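# Sort small circuit boards into two green bins by length

## Task

Place every small circuit board into one of the two green bins, with all the long boards going into one bin and all the short boards into the other, then release the grippers so nothing is still held.

## Robot and tools

ROBOT. Two arms, left_arm and right_arm, each with a parallel gripper. Arm names are labels only and do not match the sides of any camera image. Something may occasionally tug a held part or nudge a loose one.

FRAMES. State lines use one scene frame: origin on the table surface midway between the arms, +x pointing out over the table, +z up, and left_arm sitting toward +y. Each gripper also has its own axes: the fingers extend along its +z and close along its y. The reported end_effector_position is the spot between the finger pads, roughly 1 cm back from the tips. Reported hand positions can be somewhat wrong, worse when the arm reaches far.

execute_actions. Argument actions is a list holding zero or one item. An empty list only returns the current state. An action item is {"rows": [...], "steps": n}: 1 to 15 rows, n from 1 to 15 (15 if omitted), each step lasting 1/30 s; one row per step, and the final row repeats if rows run out. A wait item is {"steps": n} with n up to 300; it sends nothing and returns once n steps have elapsed since the previous result, reply time included. Optional pictures (boolean) turns camera images on or off; they come by default. A rejected call sends nothing.

ROW LAYOUT. Every row has exactly 14 numbers, each in [-1, 1], both arms always included: left_arm dx, dy, dz, rx, ry, rz, opening, then right_arm dx, dy, dz, rx, ry, rz, opening. dx to rz are offsets, not a pose, expressed in that gripper's own axes, measured from the gripper pose printed in the latest result showing it (before any such result exists in the scene, and for later calls within one reply, from where the robot stands when the action begins). All rows of one action share that same base; they do not accumulate. Scale: 1.0 equals 0.6 m of travel or 180 degrees of turn. rx, ry, rz form a single rotation vector. Opening is absolute, not an offset: +1 fully open (0.094 m), -1 closed.

move. Argument target is one 14-number row laid out and referenced exactly as above. Optional speed is the top path speed in m/s, 0.002 to 0.5, default 0.25; turning is capped at double that value in rad/s. Each gripper travels a straight line to its target, all paths finishing together, lasting 0.5 to 10 s; longer paths are cut off at 10 s short of target. Rotation takes the shorter way. Paths ignore obstacles and the other arm. Grippers lag, drift and may overshoot the speed, especially near full arm extension. Openings are sent when the move begins. The path starts once the robot is still, or after 3 s at most. It finishes when paths are over and everything is at rest, or 5 s after path end. Its result adds a move: line with the ending (done, off_target, moving, held, fault) and active limits: limits=paced means the sent pose was clipped; limits=held means a check blocked some steps, after which the arm may jump faster than speed. Ending held means the arm's final step was blocked. If only one arm is named, the other finished fine. Each gripper's distance from its target is also reported. No per-step readings.

wait. Argument seconds, 0 to 10; runs the scene without new commands.

zoom_image. Arguments camera (cam_high, cam_low, cam_left_wrist, cam_right_wrist) and region [x0, y0, x1, y1] in pixels, top-left origin, at most 504 by 504. Gives a closer look at that camera's latest image.

finished_scene. Argument scene: the integer number of the current scene. Irreversible; its result reports success. Replying without any tool call ends everything.

CONTROL DETAILS. Each step, the commanded pose is clipped to within 70 mm and 16 degrees of the measured pose, then damped inverse kinematics chases it, favouring position over orientation. Elbows cannot fully straighten. After an action ends an arm only continues to its last clipped pose, so check the result and send the remainder. Arms tend to settle a centimetre or more low; zero offsets return to the base pose and can let the arm sag progressively. To keep an arm steady, send the correction back to its desired pose in the first call of a reply and zeros after, raising the aim if it still droops. No steps are held back here.

RESULTS. The state line shows per arm end_effector_position (m) and end_effector_quat_wxyz. grip_measured gives finger opening on the command scale; the last Joint positions value is opening in metres; readings may be off by about 1 mm per gripper. Hand target shows the pose the controller is heading for. HELD marks steps where your row was partly or wholly withheld; a pose unreachable line names an arm whose command the clearance check altered. FAULT or OVER-TEMPERATURE FAULT lines report arm stops. Cameras, each 504x504, arrive in order cam_high, cam_low, cam_left_wrist, cam_right_wrist; move and wait results include them.

JOINT RANGES (rad, base to gripper): waist -2.618 to 3.054, shoulder 0.000 to 3.142, elbow 0.000 to 3.142, wrist pitch -1.571 to 1.571, wrist yaw -1.571 to 1.571, wrist roll -2.094 to 2.094.

GRASPING. To hold a part, command an opening below grip_measured; roughly 0.03 lower holds firmly, less holds gently. Pad force tops out near 50 to 62 N (lower on some grippers, and reduced for parts under about 2 mm thick); first contact can spike higher.

AVOID. Knocking or placing anything off the table fails the task. Do not let the arms collide or push on each other. Avoid drops, slips, slams and forceful pushes; faster contact and targets deeper past contact press harder, and a blocked arm keeps pushing until commanded otherwise. Holding loads heats motors: MOTOR HOT appears at 75 °C, 90 °C stops that arm for 10 s (then that threshold is disabled for 5 minutes), and at 100 °C the arm goes limp and drops.

Each tool is called after ">>>" by a JSON object that holds its "method" and its "body", one argument or row to a line.

## Session

>>> {"method": "execute_actions", "body": {
  "actions": []
}}

Scene clock: 0.00 s of 6800.00 s.
left_arm: end_effector_position=(+0.3423, +0.4893, +0.2175) grip_measured=+1.000 end_effector_quat_wxyz=(+0.258, +0.265, +0.829, +0.419) | right_arm: end_effector_position=(+0.4907, -0.3284, +0.2983) grip_measured=+1.000 end_effector_quat_wxyz=(+0.471, +0.358, +0.806, +0.013)
Joint positions: left_arm=[ 0.179  1.191  0.902 -0.351 -0.527  0.969  0.094] | right_arm=[ 0.175  1.665  1.665 -0.675  0.474  0.796  0.094]
Joint velocities: left_arm=[-0.007  0.007  0.007 -0.037 -0.007  0.007  0.   ] | right_arm=[-0.007 -0.012  0.027 -0.007 -0.11   0.022  0.   ]
Motor temperatures (°C, as the motors report them): left_arm=[21 21 22 21 21 21] | right_arm=[19 20 20 20 21 21]
Hand target (left_arm): +0.343, +0.490, +0.226; +0.267, +0.257, +0.827, +0.423
Hand target (right_arm): +0.490, -0.330, +0.311; +0.484, +0.359, +0.798, +0.016

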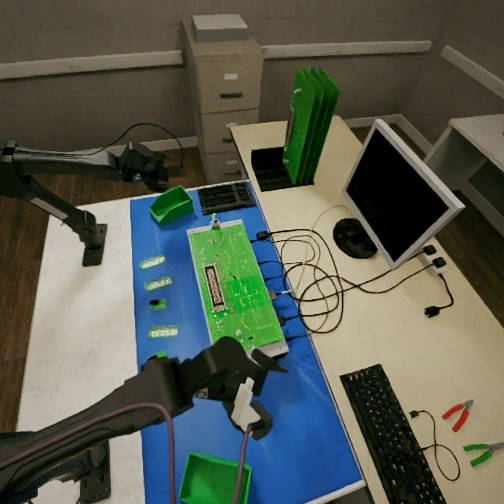

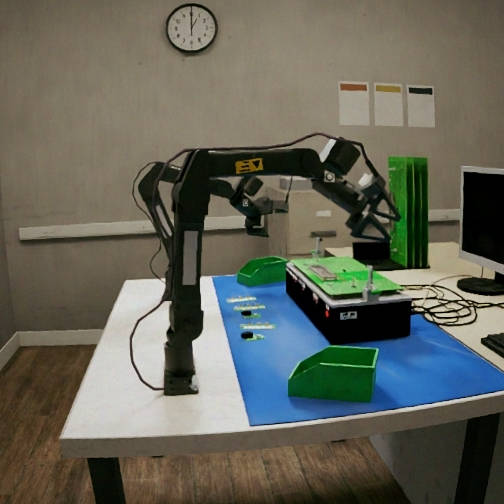

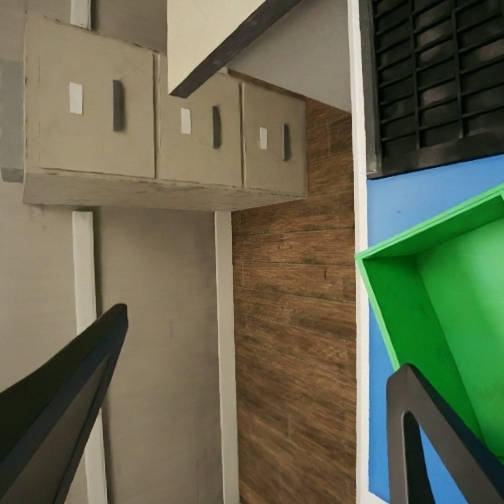

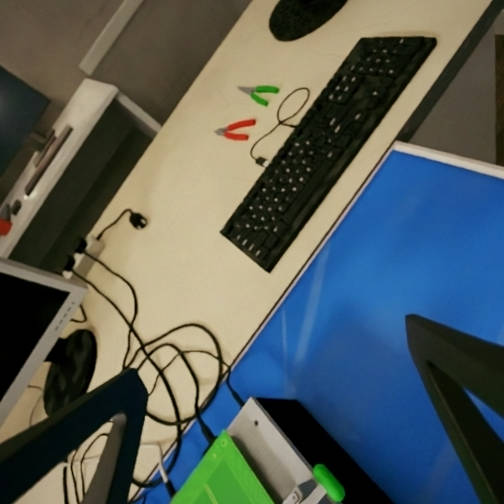

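>>> {"method": "move", "body": {
  "target": [-0.15,-0.24,-0.32,0.283,0.174,-0.179,1,0.42,-0.06,-0.31,0.009,0.321,-0.244,1]
}}

Scene clock: 21.37 s of 6800.00 s.
left_arm: end_effector_position=(+0.2525, +0.2529, +0.2075) grip_measured=+1.000 end_effector_quat_wxyz=(+0.033, -0.001, +0.999, -0.021) | right_arm: end_effector_position=(+0.2530, -0.1509, +0.2001) grip_measured=+1.000 end_effector_quat_wxyz=(+0.022, +0.005, +1.000, +0.004)
Joint positions: left_arm=[-0.33   1.573  1.625 -1.546  0.01  -0.429  0.094] | right_arm=[ 0.661  1.685  1.715 -1.562  0.021  0.685  0.094]
Joint velocities: left_arm=[-0.002  0.017 -0.007  0.007 -0.007 -0.022  0.   ] | right_arm=[ 0.002 -0.007  0.002  0.051 -0.022  0.081  0.   ]
Motor temperatures (°C, as the motors report them): left_arm=[21 22 25 23 21 21] | right_arm=[19 23 23 22 21 21]
Hand target (left_arm): +0.253, +0.249, +0.215; +0.040, -0.001, +0.999, -0.028
Hand target (right_arm): +0.249, -0.152, +0.199; +0.015, -0.001, +1.000, +0.000
Off the commanded pose (left_arm): 0.009 m, 4 deg.
Off the commanded pose (right_arm): 0.003 m, 3 deg.
joint sent to its limit (left arm) — the command would take joint 4 (wrist pitch) past its lower limit, so that joint was sent only as far as its limit.
joint sent to its limit (right arm) — the command would take joint 4 (wrist pitch) past its lower limit, so that joint was sent only as far as its limit.
After step 90, 15.23 s passed at rest.
move: off_target (left_arm, right_arm)

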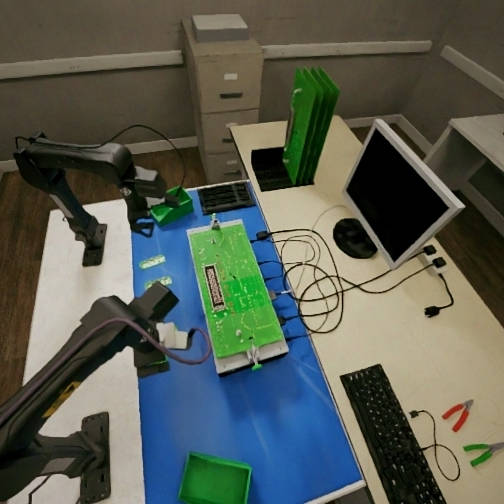

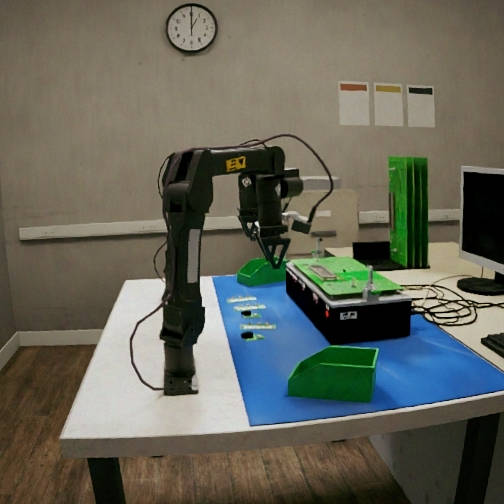

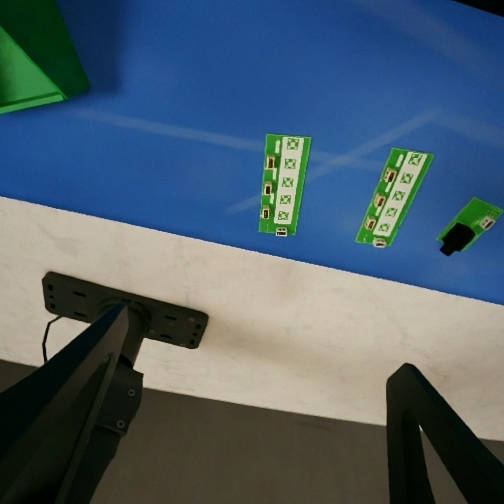

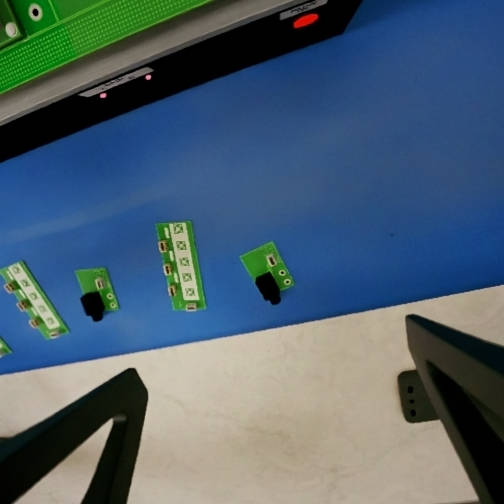

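>>> {"method": "move", "body": {
  "target": [0.10,-0.02,0.21,0,0.02,0,0.3,0.08,0,0.2,0,0.014,0,0.3]
}}

Scene clock: 25.53 s of 6800.00 s.
left_arm: end_effector_position=(+0.1993, +0.2399, +0.0754) grip_measured=+0.303 end_effector_quat_wxyz=(-0.011, -0.003, +1.000, -0.013) | right_arm: end_effector_position=(+0.2102, -0.1511, +0.0737) grip_measured=+0.302 end_effector_quat_wxyz=(-0.010, +0.005, +1.000, -0.006)
Joint positions: left_arm=[-0.452  1.481  1.01  -1.104  0.035 -0.555  0.061] | right_arm=[ 0.743  1.613  1.132 -1.113 -0.005  0.768  0.061]
Joint velocities: left_arm=[-0.007  0.012 -0.007  0.037  0.022  0.022  0.002] | right_arm=[-0.012 -0.007  0.012 -0.051 -0.037 -0.051  0.001]
Motor temperatures (°C, as the motors report them): left_arm=[21 23 25 23 21 21] | right_arm=[19 23 23 22 21 21]
Hand target (left_arm): +0.200, +0.237, +0.078; -0.000, -0.001, +1.000, -0.022
Hand target (right_arm): +0.210, -0.149, +0.078; +0.000, +0.004, +1.000, +0.004
Off the commanded pose (left_arm): 0.006 m, 2 deg.
Off the commanded pose (right_arm): 0.005 m, 2 deg.
move: done

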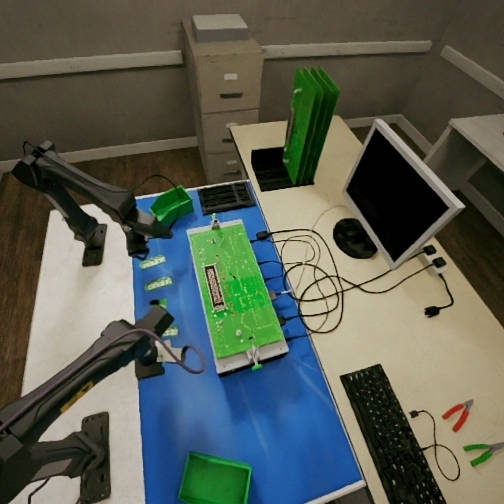

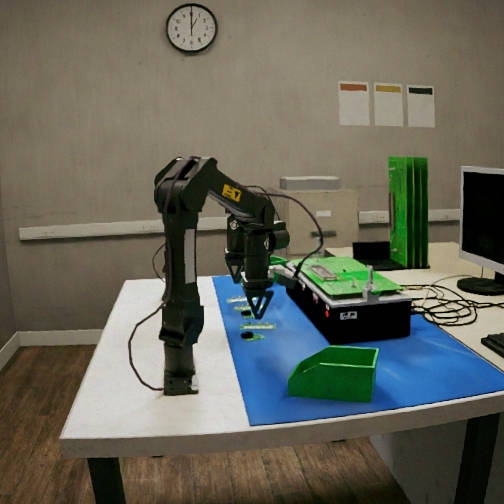

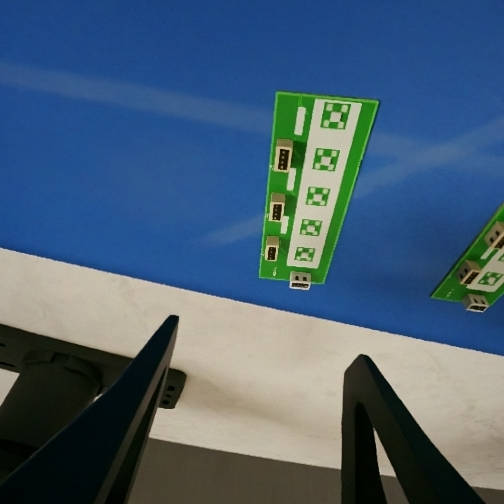

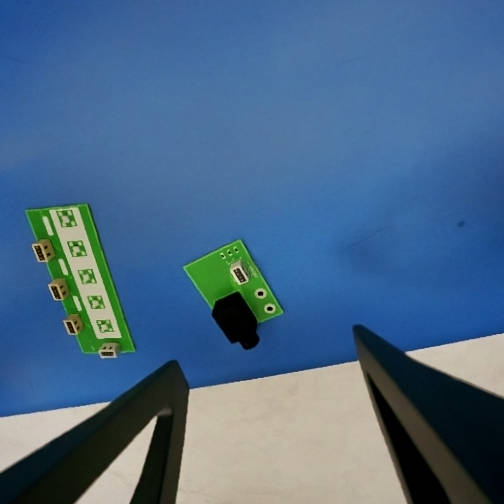

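>>> {"method": "move", "body": {
  "target": [-0.05,-0.025,0.07,0,0,-0.04,0.3,0,0.02,0.07,0,0,-0.075,0.3]
}}

Scene clock: 33.40 s of 6800.00 s.
left_arm: end_effector_position=(+0.2244, +0.2245, +0.0335) grip_measured=+0.303 end_effector_quat_wxyz=(-0.017, -0.058, +0.998, -0.009) | right_arm: end_effector_position=(+0.2105, -0.1402, +0.0341) grip_measured=+0.302 end_effector_quat_wxyz=(-0.011, -0.106, +0.994, -0.006)
Joint positions: left_arm=[-0.452  1.657  1.01  -0.941  0.035 -0.666  0.061] | right_arm=[ 0.771  1.691  1.051 -0.955 -0.005  0.573  0.061]
Joint velocities: left_arm=[-0.012 -0.022 -0.002  0.081  0.022 -0.125 -0.001] | right_arm=[-0.012  0.002 -0.012  0.022  0.022 -0.037  0.   ]
Motor temperatures (°C, as the motors report them): left_arm=[21 23 25 23 21 21] | right_arm=[19 23 22 21 21 21]
Hand target (left_arm): +0.228, +0.225, +0.033; -0.012, -0.065, +0.998, -0.013
Hand target (right_arm): +0.209, -0.139, +0.032; -0.011, -0.113, +0.994, -0.005
Off the commanded pose (left_arm): 0.004 m, 1 deg.
Off the commanded pose (right_arm): 0.003 m, 1 deg.
After step 90, 3.80 s passed at rest.
move: done

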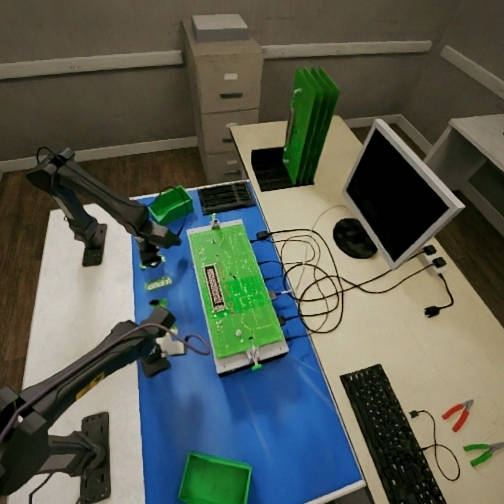

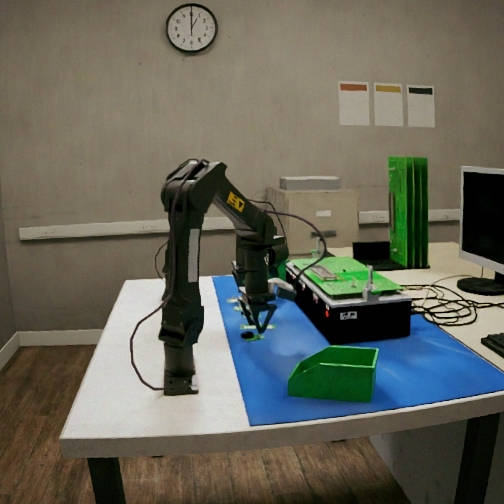

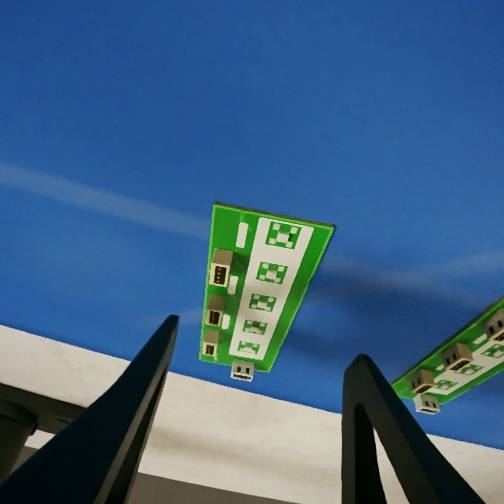

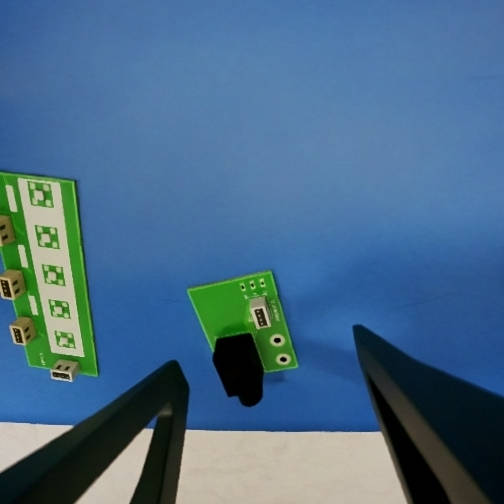

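>>> {"method": "move", "body": {
  "target": [0,0.012,0.038,0,0,0,0.1,0.008,0.008,0.04,0,0,0,0.1],
  "speed": 0.04
}}

Scene clock: 36.87 s of 6800.00 s.
left_arm: end_effector_position=(+0.2201, +0.2297, +0.0156) grip_measured=+0.103 end_effector_quat_wxyz=(-0.020, -0.056, +0.998, -0.008) | right_arm: end_effector_position=(+0.2063, -0.1373, +0.0136) grip_measured=+0.102 end_effector_quat_wxyz=(-0.010, -0.106, +0.994, -0.005)
Joint positions: left_arm=[-0.443  1.672  0.947 -0.871  0.036 -0.652  0.052] | right_arm=[ 0.788  1.721  0.995 -0.866 -0.005  0.592  0.052]
Joint velocities: left_arm=[ 0.002  0.012 -0.002 -0.051  0.066  0.051 -0.001] | right_arm=[-0.012  0.002  0.002 -0.007  0.051  0.022 -0.   ]
Motor temperatures (°C, as the motors report them): left_arm=[21 24 25 23 21 21] | right_arm=[19 23 22 21 21 21]
Hand target (left_arm): +0.223, +0.231, +0.011; -0.017, -0.058, +0.998, -0.009
Hand target (right_arm): +0.204, -0.137, +0.010; -0.011, -0.106, +0.994, -0.006
Off the commanded pose (left_arm): 0.006 m, 1 deg.
Off the commanded pose (right_arm): 0.004 m, 0 deg.
move: done

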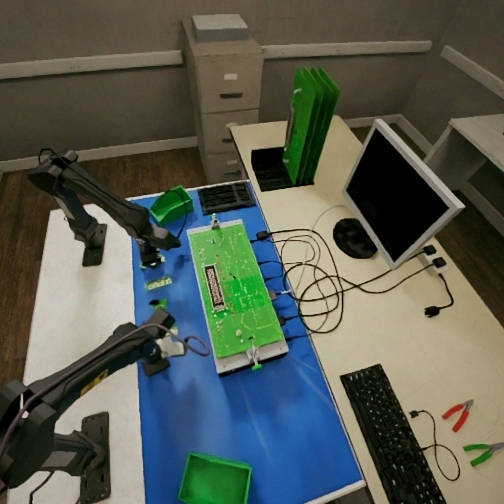

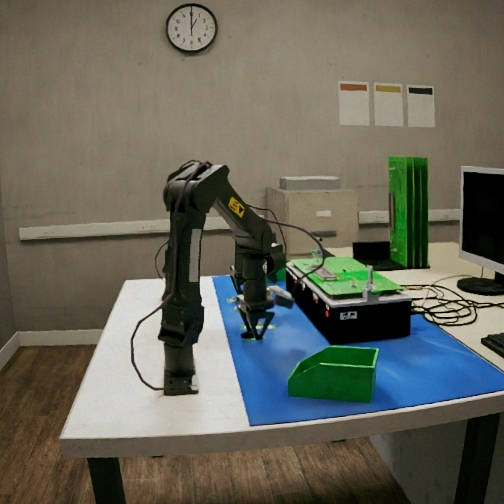

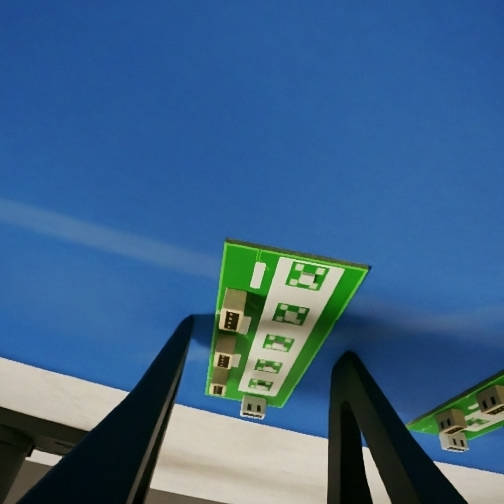

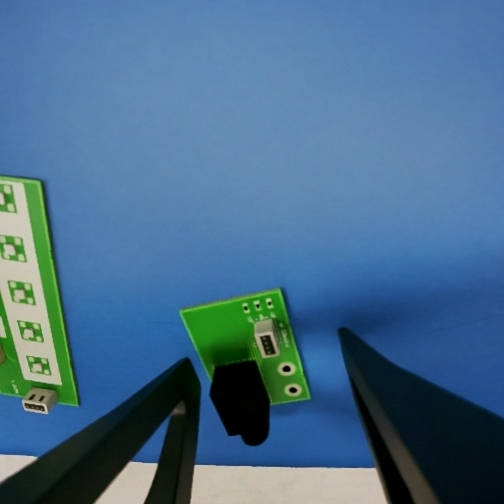

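>>> {"method": "move", "body": {
  "target": [0,0,0.012,0,0,0,0.1,0.005,0.01,0.012,0,0,0,0.1],
  "speed": 0.03
}}

>>> {"method": "move", "body": {
  "target": [0,0,0.004,0,0,0,-0.45,0,0,0.004,0,0,0,-0.45]
}}

Scene clock: 41.37 s of 6800.00 s.
left_arm: end_effector_position=(+0.2201, +0.2297, +0.0156) grip_measured=+0.103 end_effector_quat_wxyz=(-0.020, -0.056, +0.998, -0.008) | right_arm: end_effector_position=(+0.2051, -0.1317, +0.0106) grip_measured=+0.102 end_effector_quat_wxyz=(-0.007, -0.105, +0.994, -0.003)
Joint positions: left_arm=[-0.443  1.672  0.947 -0.871  0.036 -0.652  0.052] | right_arm=[ 0.806  1.732  0.995 -0.848 -0.005  0.61   0.052]
Joint velocities: left_arm=[-0.012 -0.017 -0.007 -0.037 -0.022 -0.081 -0.002] | right_arm=[-0.017 -0.002 -0.007 -0.007 -0.051  0.022 -0.   ]
Motor temperatures (°C, as the motors report them): left_arm=[21 24 24 22 21 21] | right_arm=[19 23 22 21 21 21]
Hand target (left_arm): +0.220, +0.230, +0.009; -0.020, -0.056, +0.998, -0.008
Hand target (right_arm): +0.202, -0.132, +0.007; -0.010, -0.106, +0.994, -0.005
Off the commanded pose (left_arm): 0.007 m, 0 deg.
Off the commanded pose (right_arm): 0.005 m, 0 deg.
After step 90, 0.70 s passed at rest.
move: done

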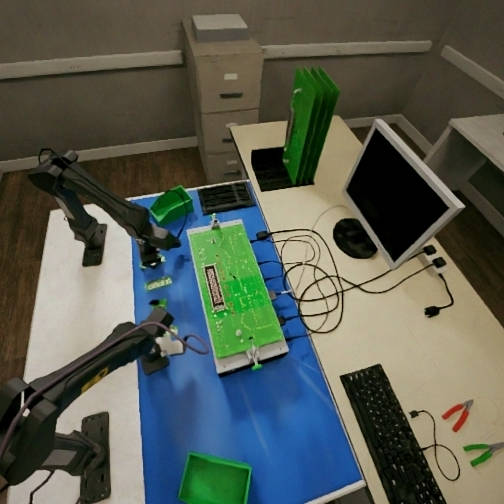

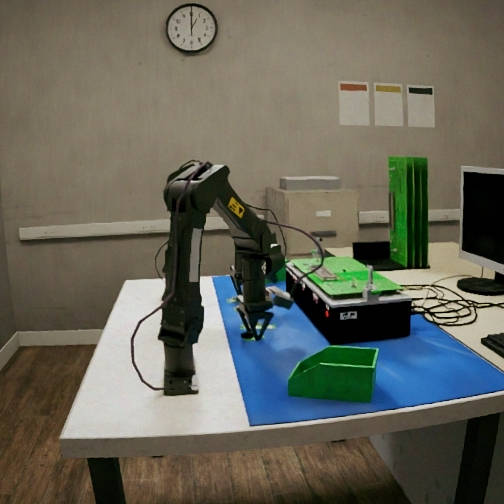

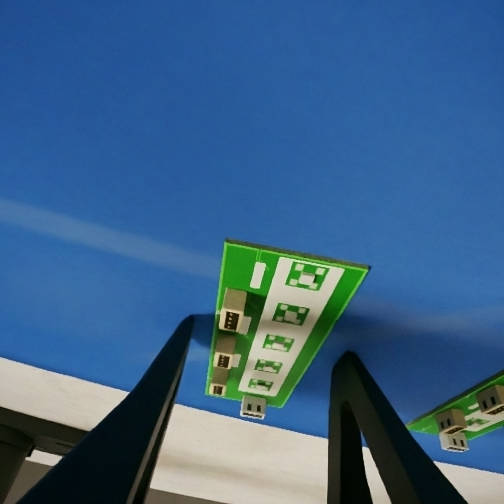

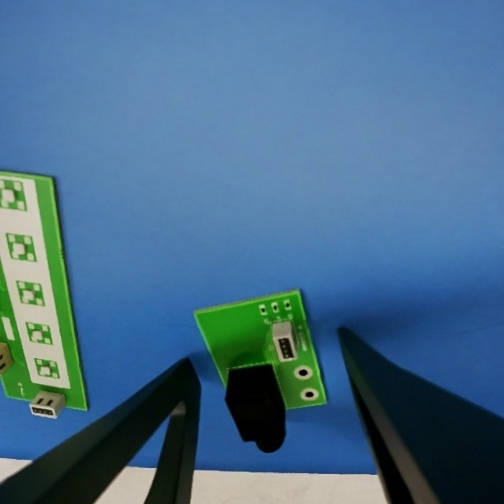

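Scene clock: 42.07 s of 6800.00 s.
left_arm: end_effector_position=(+0.2202, +0.2300, +0.0171) grip_measured=-0.447 end_effector_quat_wxyz=(-0.020, -0.056, +0.998, -0.008) | right_arm: end_effector_position=(+0.2051, -0.1316, +0.0106) grip_measured=-0.447 end_effector_quat_wxyz=(-0.007, -0.105, +0.994, -0.003)
Joint positions: left_arm=[-0.443  1.668  0.95  -0.877  0.035 -0.651  0.026] | right_arm=[ 0.806  1.732  0.995 -0.848 -0.005  0.61   0.026]
Joint velocities: left_arm=[-0.002 -0.017 -0.007 -0.022 -0.037  0.007 -0.001] | right_arm=[-0.002 -0.002 -0.002 -0.022 -0.066 -0.037  0.001]
Motor temperatures (°C, as the motors report them): left_arm=[21 24 24 22 21 21] | right_arm=[19 23 22 21 21 21]
Hand target (left_arm): +0.220, +0.230, +0.013; -0.020, -0.056, +0.998, -0.008
Hand target (right_arm): +0.205, -0.132, +0.008; -0.007, -0.105, +0.994, -0.003
Off the commanded pose (left_arm): 0.004 m, 0 deg.
Off the commanded pose (right_arm): 0.002 m, 0 deg.
move: done

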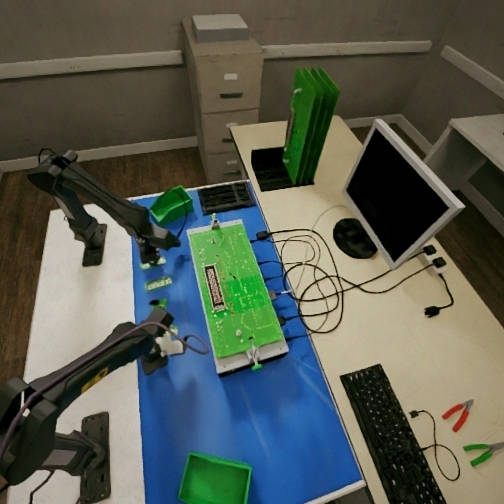

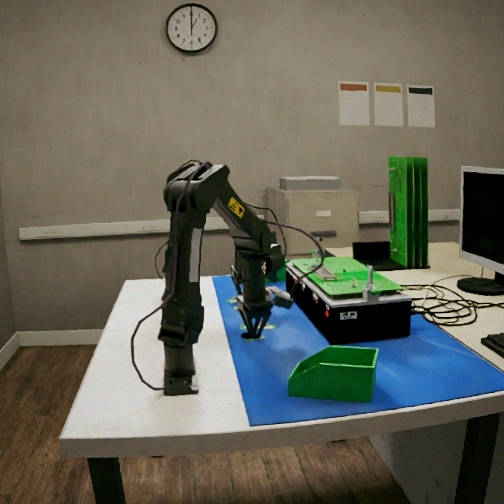

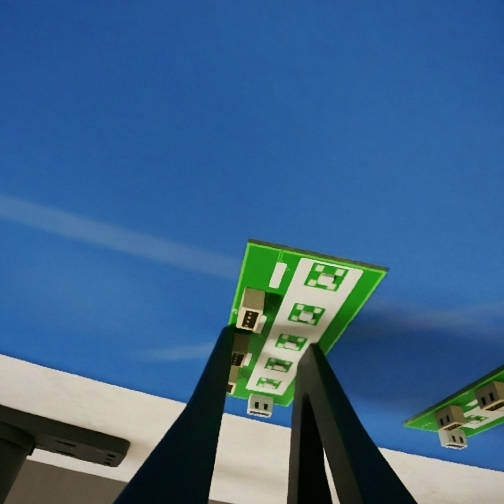

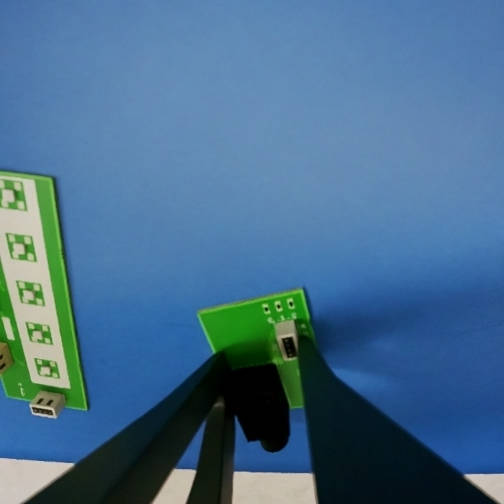

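>>> {"method": "move", "body": {
  "target": [0,-0.012,-0.01,-0.02,0,0,0.1,0,0,0,0,0,0,0.1],
  "speed": 0.03
}}

>>> {"method": "move", "body": {
  "target": [0,0,0.028,0,0,0,0.1,0,0,0.02,0,0,0,0.1],
  "speed": 0.03
}}

>>> {"method": "move", "body": {
  "target": [0,0,0.012,0,0,0,-0.36,0,0,0.012,0,0,0,-0.36]
}}

Scene clock: 47.83 s of 6800.00 s.
left_arm: end_effector_position=(+0.2163, +0.2256, +0.0183) grip_measured=+0.097 end_effector_quat_wxyz=(-0.029, -0.056, +0.998, +0.018) | right_arm: end_effector_position=(+0.2051, -0.1316, +0.0106) grip_measured=+0.098 end_effector_quat_wxyz=(-0.007, -0.105, +0.994, -0.003)
Joint positions: left_arm=[-0.485  1.703  0.993 -0.929  0.006 -0.694  0.052] | right_arm=[ 0.806  1.732  0.995 -0.848 -0.005  0.61   0.052]
Joint velocities: left_arm=[-0.002 -0.007  0.002 -0.066 -0.066 -0.095 -0.   ] | right_arm=[ 0.022 -0.007 -0.022 -0.007 -0.037 -0.066 -0.001]
Motor temperatures (°C, as the motors report them): left_arm=[21 24 24 22 21 21] | right_arm=[19 23 22 21 21 21]
Hand target (left_arm): +0.221, +0.223, +0.023; -0.022, -0.055, +0.998, +0.023
Hand target (right_arm): +0.205, -0.132, +0.011; -0.007, -0.105, +0.994, -0.003
Off the commanded pose (left_arm): 0.007 m, 1 deg.
Off the commanded pose (right_arm): 0.000 m, 0 deg.
After step 90, 1.50 s passed at rest.
move: done

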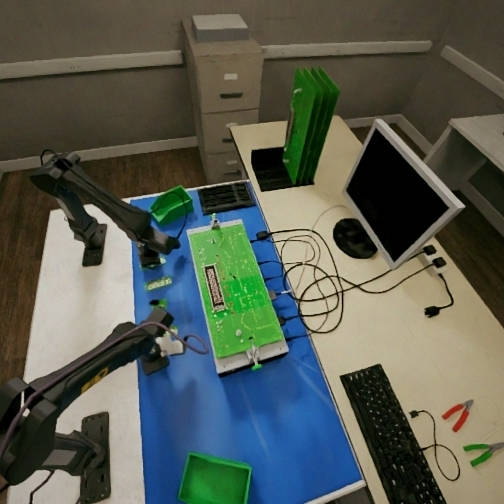

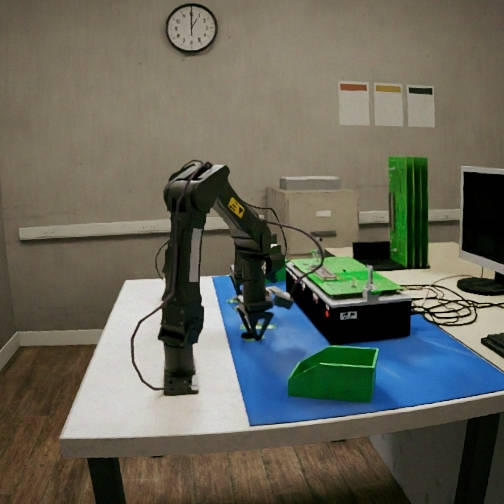

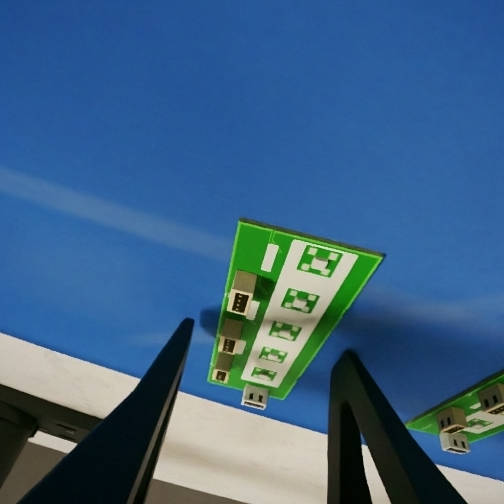

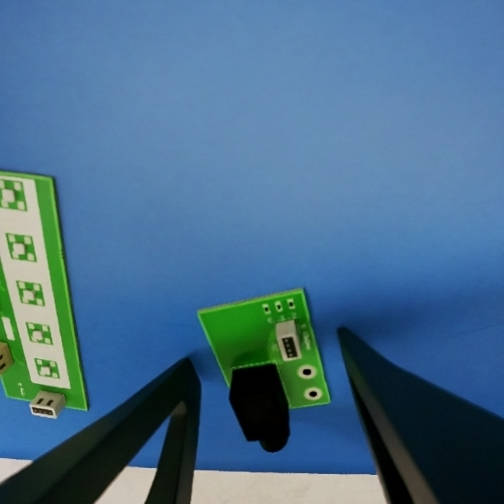

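Scene clock: 48.63 s of 6800.00 s.
left_arm: end_effector_position=(+0.2181, +0.2244, +0.0160) grip_measured=+0.097 end_effector_quat_wxyz=(-0.024, -0.056, +0.998, +0.014) | right_arm: end_effector_position=(+0.2080, -0.1286, +0.0086) grip_measured=+0.098 end_effector_quat_wxyz=(-0.002, -0.105, +0.994, +0.002)
Joint positions: left_arm=[-0.485  1.704  0.985 -0.907  0.006 -0.694  0.052] | right_arm=[ 0.806  1.738  0.993 -0.826 -0.005  0.61   0.052]
Joint velocities: left_arm=[-0.012  0.002 -0.002  0.007 -0.037 -0.022 -0.   ] | right_arm=[ 0.007  0.002 -0.002  0.022 -0.007 -0.007 -0.   ]
Motor temperatures (°C, as the motors report them): left_arm=[21 24 24 22 21 21] | right_arm=[19 23 22 21 21 21]
Hand target (left_arm): +0.215, +0.227, +0.002; -0.029, -0.056, +0.998, +0.018
Hand target (right_arm): +0.205, -0.132, -0.001; -0.007, -0.105, +0.994, -0.003
Off the commanded pose (left_arm): 0.015 m, 1 deg.
Off the commanded pose (right_arm): 0.011 m, 1 deg.
move: off_target (left_arm, right_arm)

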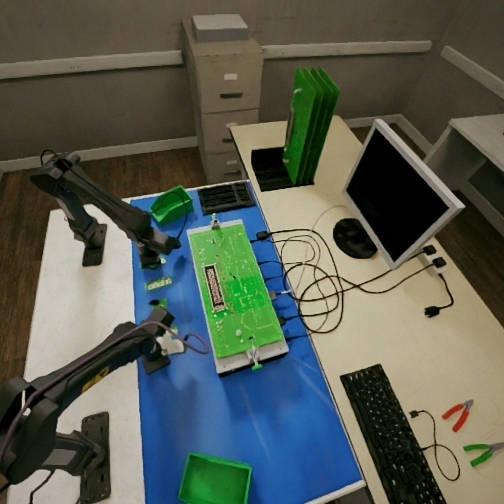

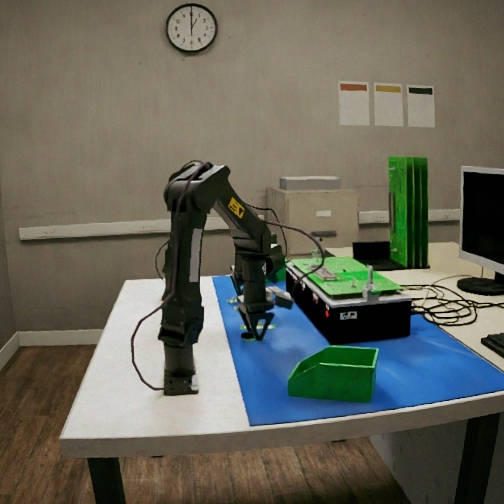

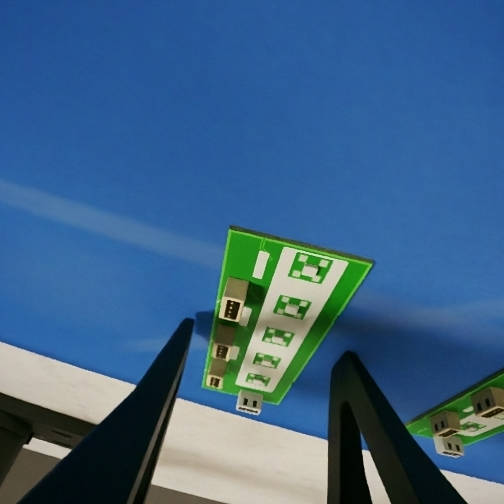

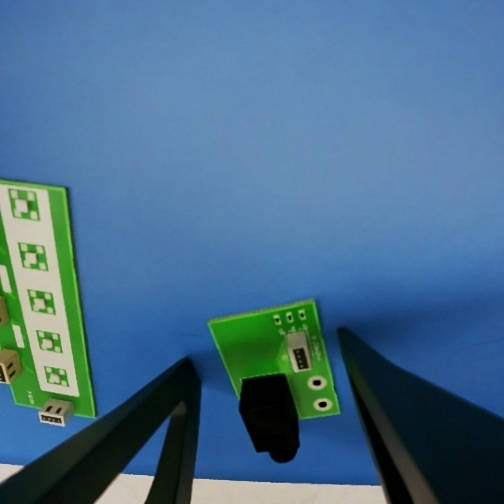

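Scene clock: 49.33 s of 6800.00 s.
left_arm: end_effector_position=(+0.2190, +0.2202, +0.0159) grip_measured=-0.345 end_effector_quat_wxyz=(-0.024, -0.056, +0.998, +0.004) | right_arm: end_effector_position=(+0.2083, -0.1313, +0.0086) grip_measured=-0.343 end_effector_quat_wxyz=(-0.001, -0.105, +0.994, -0.004)
Joint positions: left_arm=[-0.485  1.704  0.985 -0.895  0.022 -0.694  0.031] | right_arm=[ 0.804  1.738  0.993 -0.833  0.005  0.61   0.031]
Joint velocities: left_arm=[-0.012  0.007 -0.002 -0.095 -0.037 -0.022  0.001] | right_arm=[-0.007  0.002 -0.017 -0.007  0.037 -0.037 -0.   ]
Motor temperatures (°C, as the motors report them): left_arm=[21 24 24 22 21 21] | right_arm=[19 23 22 21 21 21]
Hand target (left_arm): +0.218, +0.225, +0.009; -0.024, -0.056, +0.998, +0.014
Hand target (right_arm): +0.208, -0.129, +0.002; -0.002, -0.106, +0.994, +0.002
Off the commanded pose (left_arm): 0.008 m, 1 deg.
Off the commanded pose (right_arm): 0.008 m, 1 deg.
move: done

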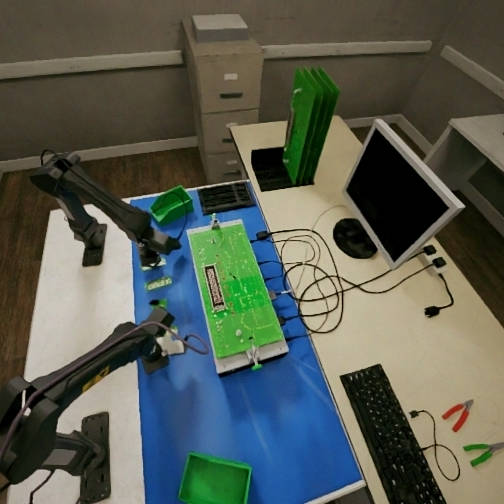

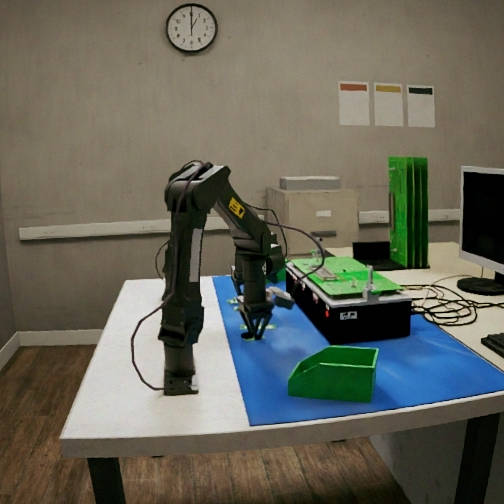

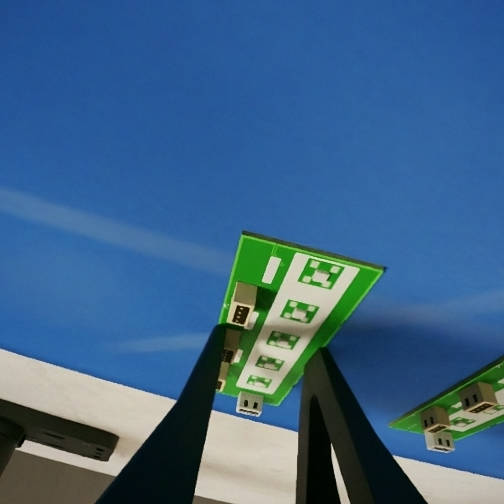

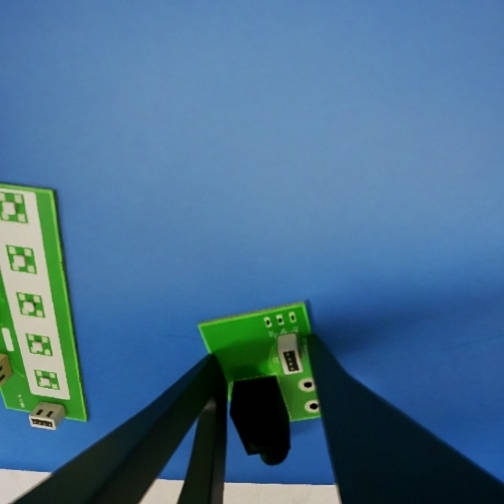

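>>> {"method": "move", "body": {
  "target": [0,0,-0.19,0,0,0,-0.39,0,0,-0.19,0,0,0,-0.39],
  "speed": 0.15
}}

>>> {"method": "move", "body": {
  "target": [-0.25,0.42,-0.02,0,-0.02,-0.08,-0.39,-0.045,-0.5,-0.02,0,0,0.067,-0.39]
}}

Scene clock: 56.60 s of 6800.00 s.
left_arm: end_effector_position=(+0.2216, +0.2185, +0.1180) grip_measured=-0.387 end_effector_quat_wxyz=(-0.036, -0.056, +0.998, +0.013) | right_arm: end_effector_position=(+0.2051, -0.1347, +0.1096) grip_measured=-0.356 end_effector_quat_wxyz=(-0.016, -0.105, +0.994, -0.017)
Joint positions: left_arm=[-0.485  1.639  1.334 -1.34   0.022 -0.694  0.029] | right_arm=[ 0.804  1.641  1.305 -1.28   0.005  0.61   0.03 ]
Joint velocities: left_arm=[ 0.012  0.012 -0.017 -0.037 -0.022  0.066 -0.   ] | right_arm=[ 0.007 -0.012  0.012  0.022 -0.051 -0.081  0.   ]
Motor temperatures (°C, as the motors report them): left_arm=[21 24 24 22 21 21] | right_arm=[19 23 22 21 21 21]
Hand target (left_arm): +0.225, +0.218, +0.129; -0.024, -0.056, +0.998, +0.004
Hand target (right_arm): +0.209, -0.131, +0.122; -0.001, -0.105, +0.994, -0.004
Off the commanded pose (left_arm): 0.012 m, 2 deg.
Off the commanded pose (right_arm): 0.014 m, 2 deg.
After step 90, 2.87 s passed at rest.
move: off_target (left_arm, right_arm)

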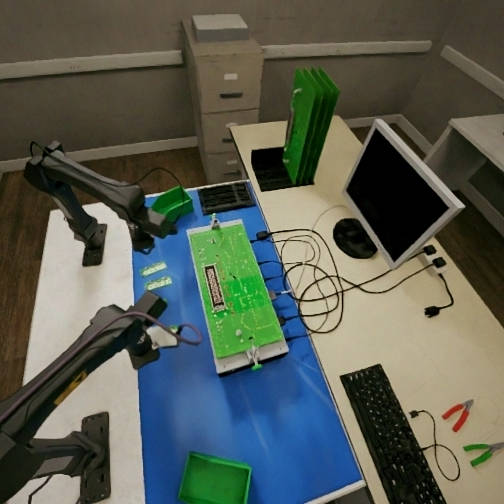

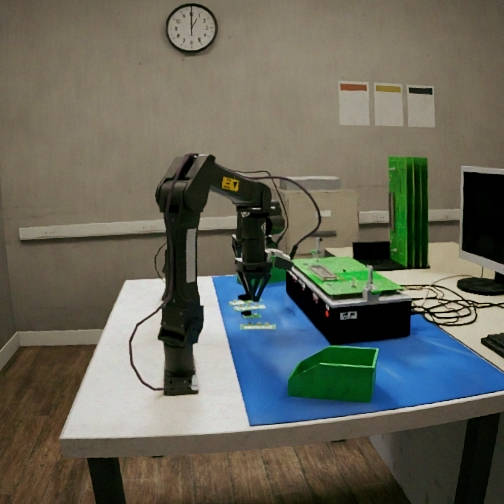

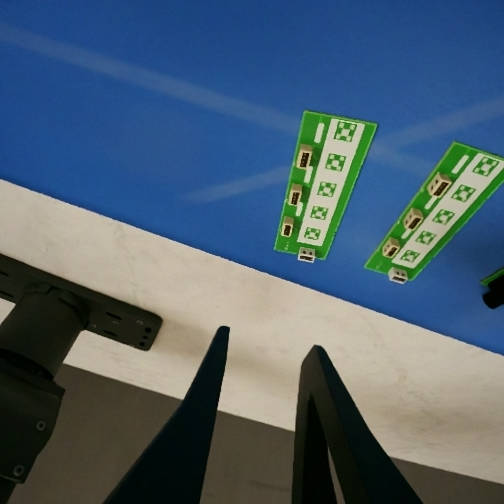

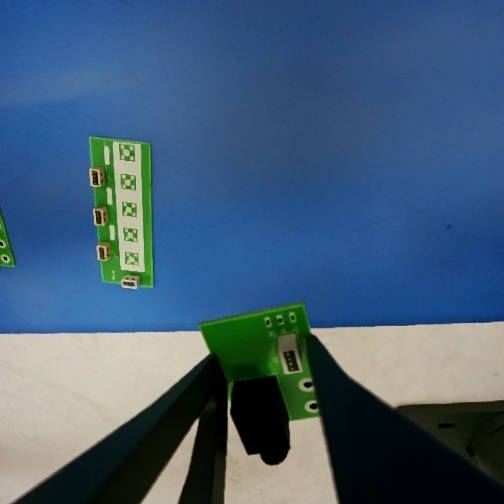

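Scene clock: 58.43 s of 6800.00 s.
left_arm: end_effector_position=(+0.3392, +0.4856, +0.1244) grip_measured=-0.387 end_effector_quat_wxyz=(-0.005, -0.184, +0.983, +0.025) | right_arm: end_effector_position=(+0.2908, -0.4197, +0.1168) grip_measured=-0.356 end_effector_quat_wxyz=(-0.032, +0.004, +0.999, -0.010)
Joint positions: left_arm=[ 0.396  1.919  1.702 -1.358 -0.05  -0.072  0.029] | right_arm=[-0.284  1.683  1.378 -1.322  0.036 -0.261  0.03 ]
Joint velocities: left_arm=[ 0.002  0.007 -0.002 -0.037 -0.007 -0.007  0.001] | right_arm=[ 0.017 -0.022 -0.012 -0.007  0.037  0.022 -0.001]
Motor temperatures (°C, as the motors report them): left_arm=[21 24 24 22 21 21] | right_arm=[19 23 22 21 21 21]
Hand target (left_arm): +0.343, +0.487, +0.132; +0.004, -0.180, +0.983, +0.028
Hand target (right_arm): +0.297, -0.421, +0.124; -0.021, -0.000, +1.000, -0.012
Off the commanded pose (left_arm): 0.005 m, 1 deg.
Off the commanded pose (right_arm): 0.014 m, 2 deg.
move: off_target (right_arm)

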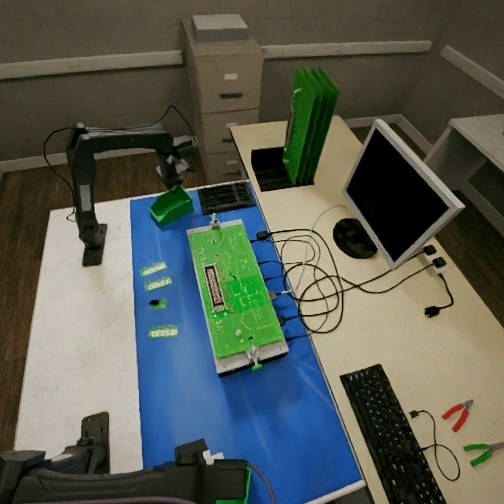

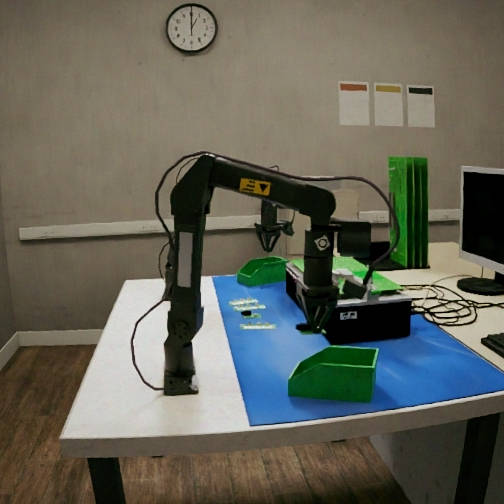

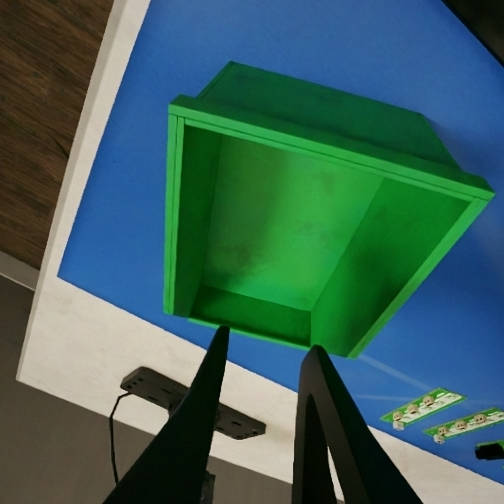

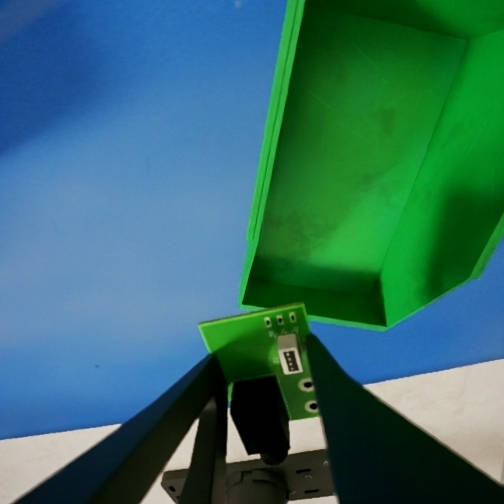

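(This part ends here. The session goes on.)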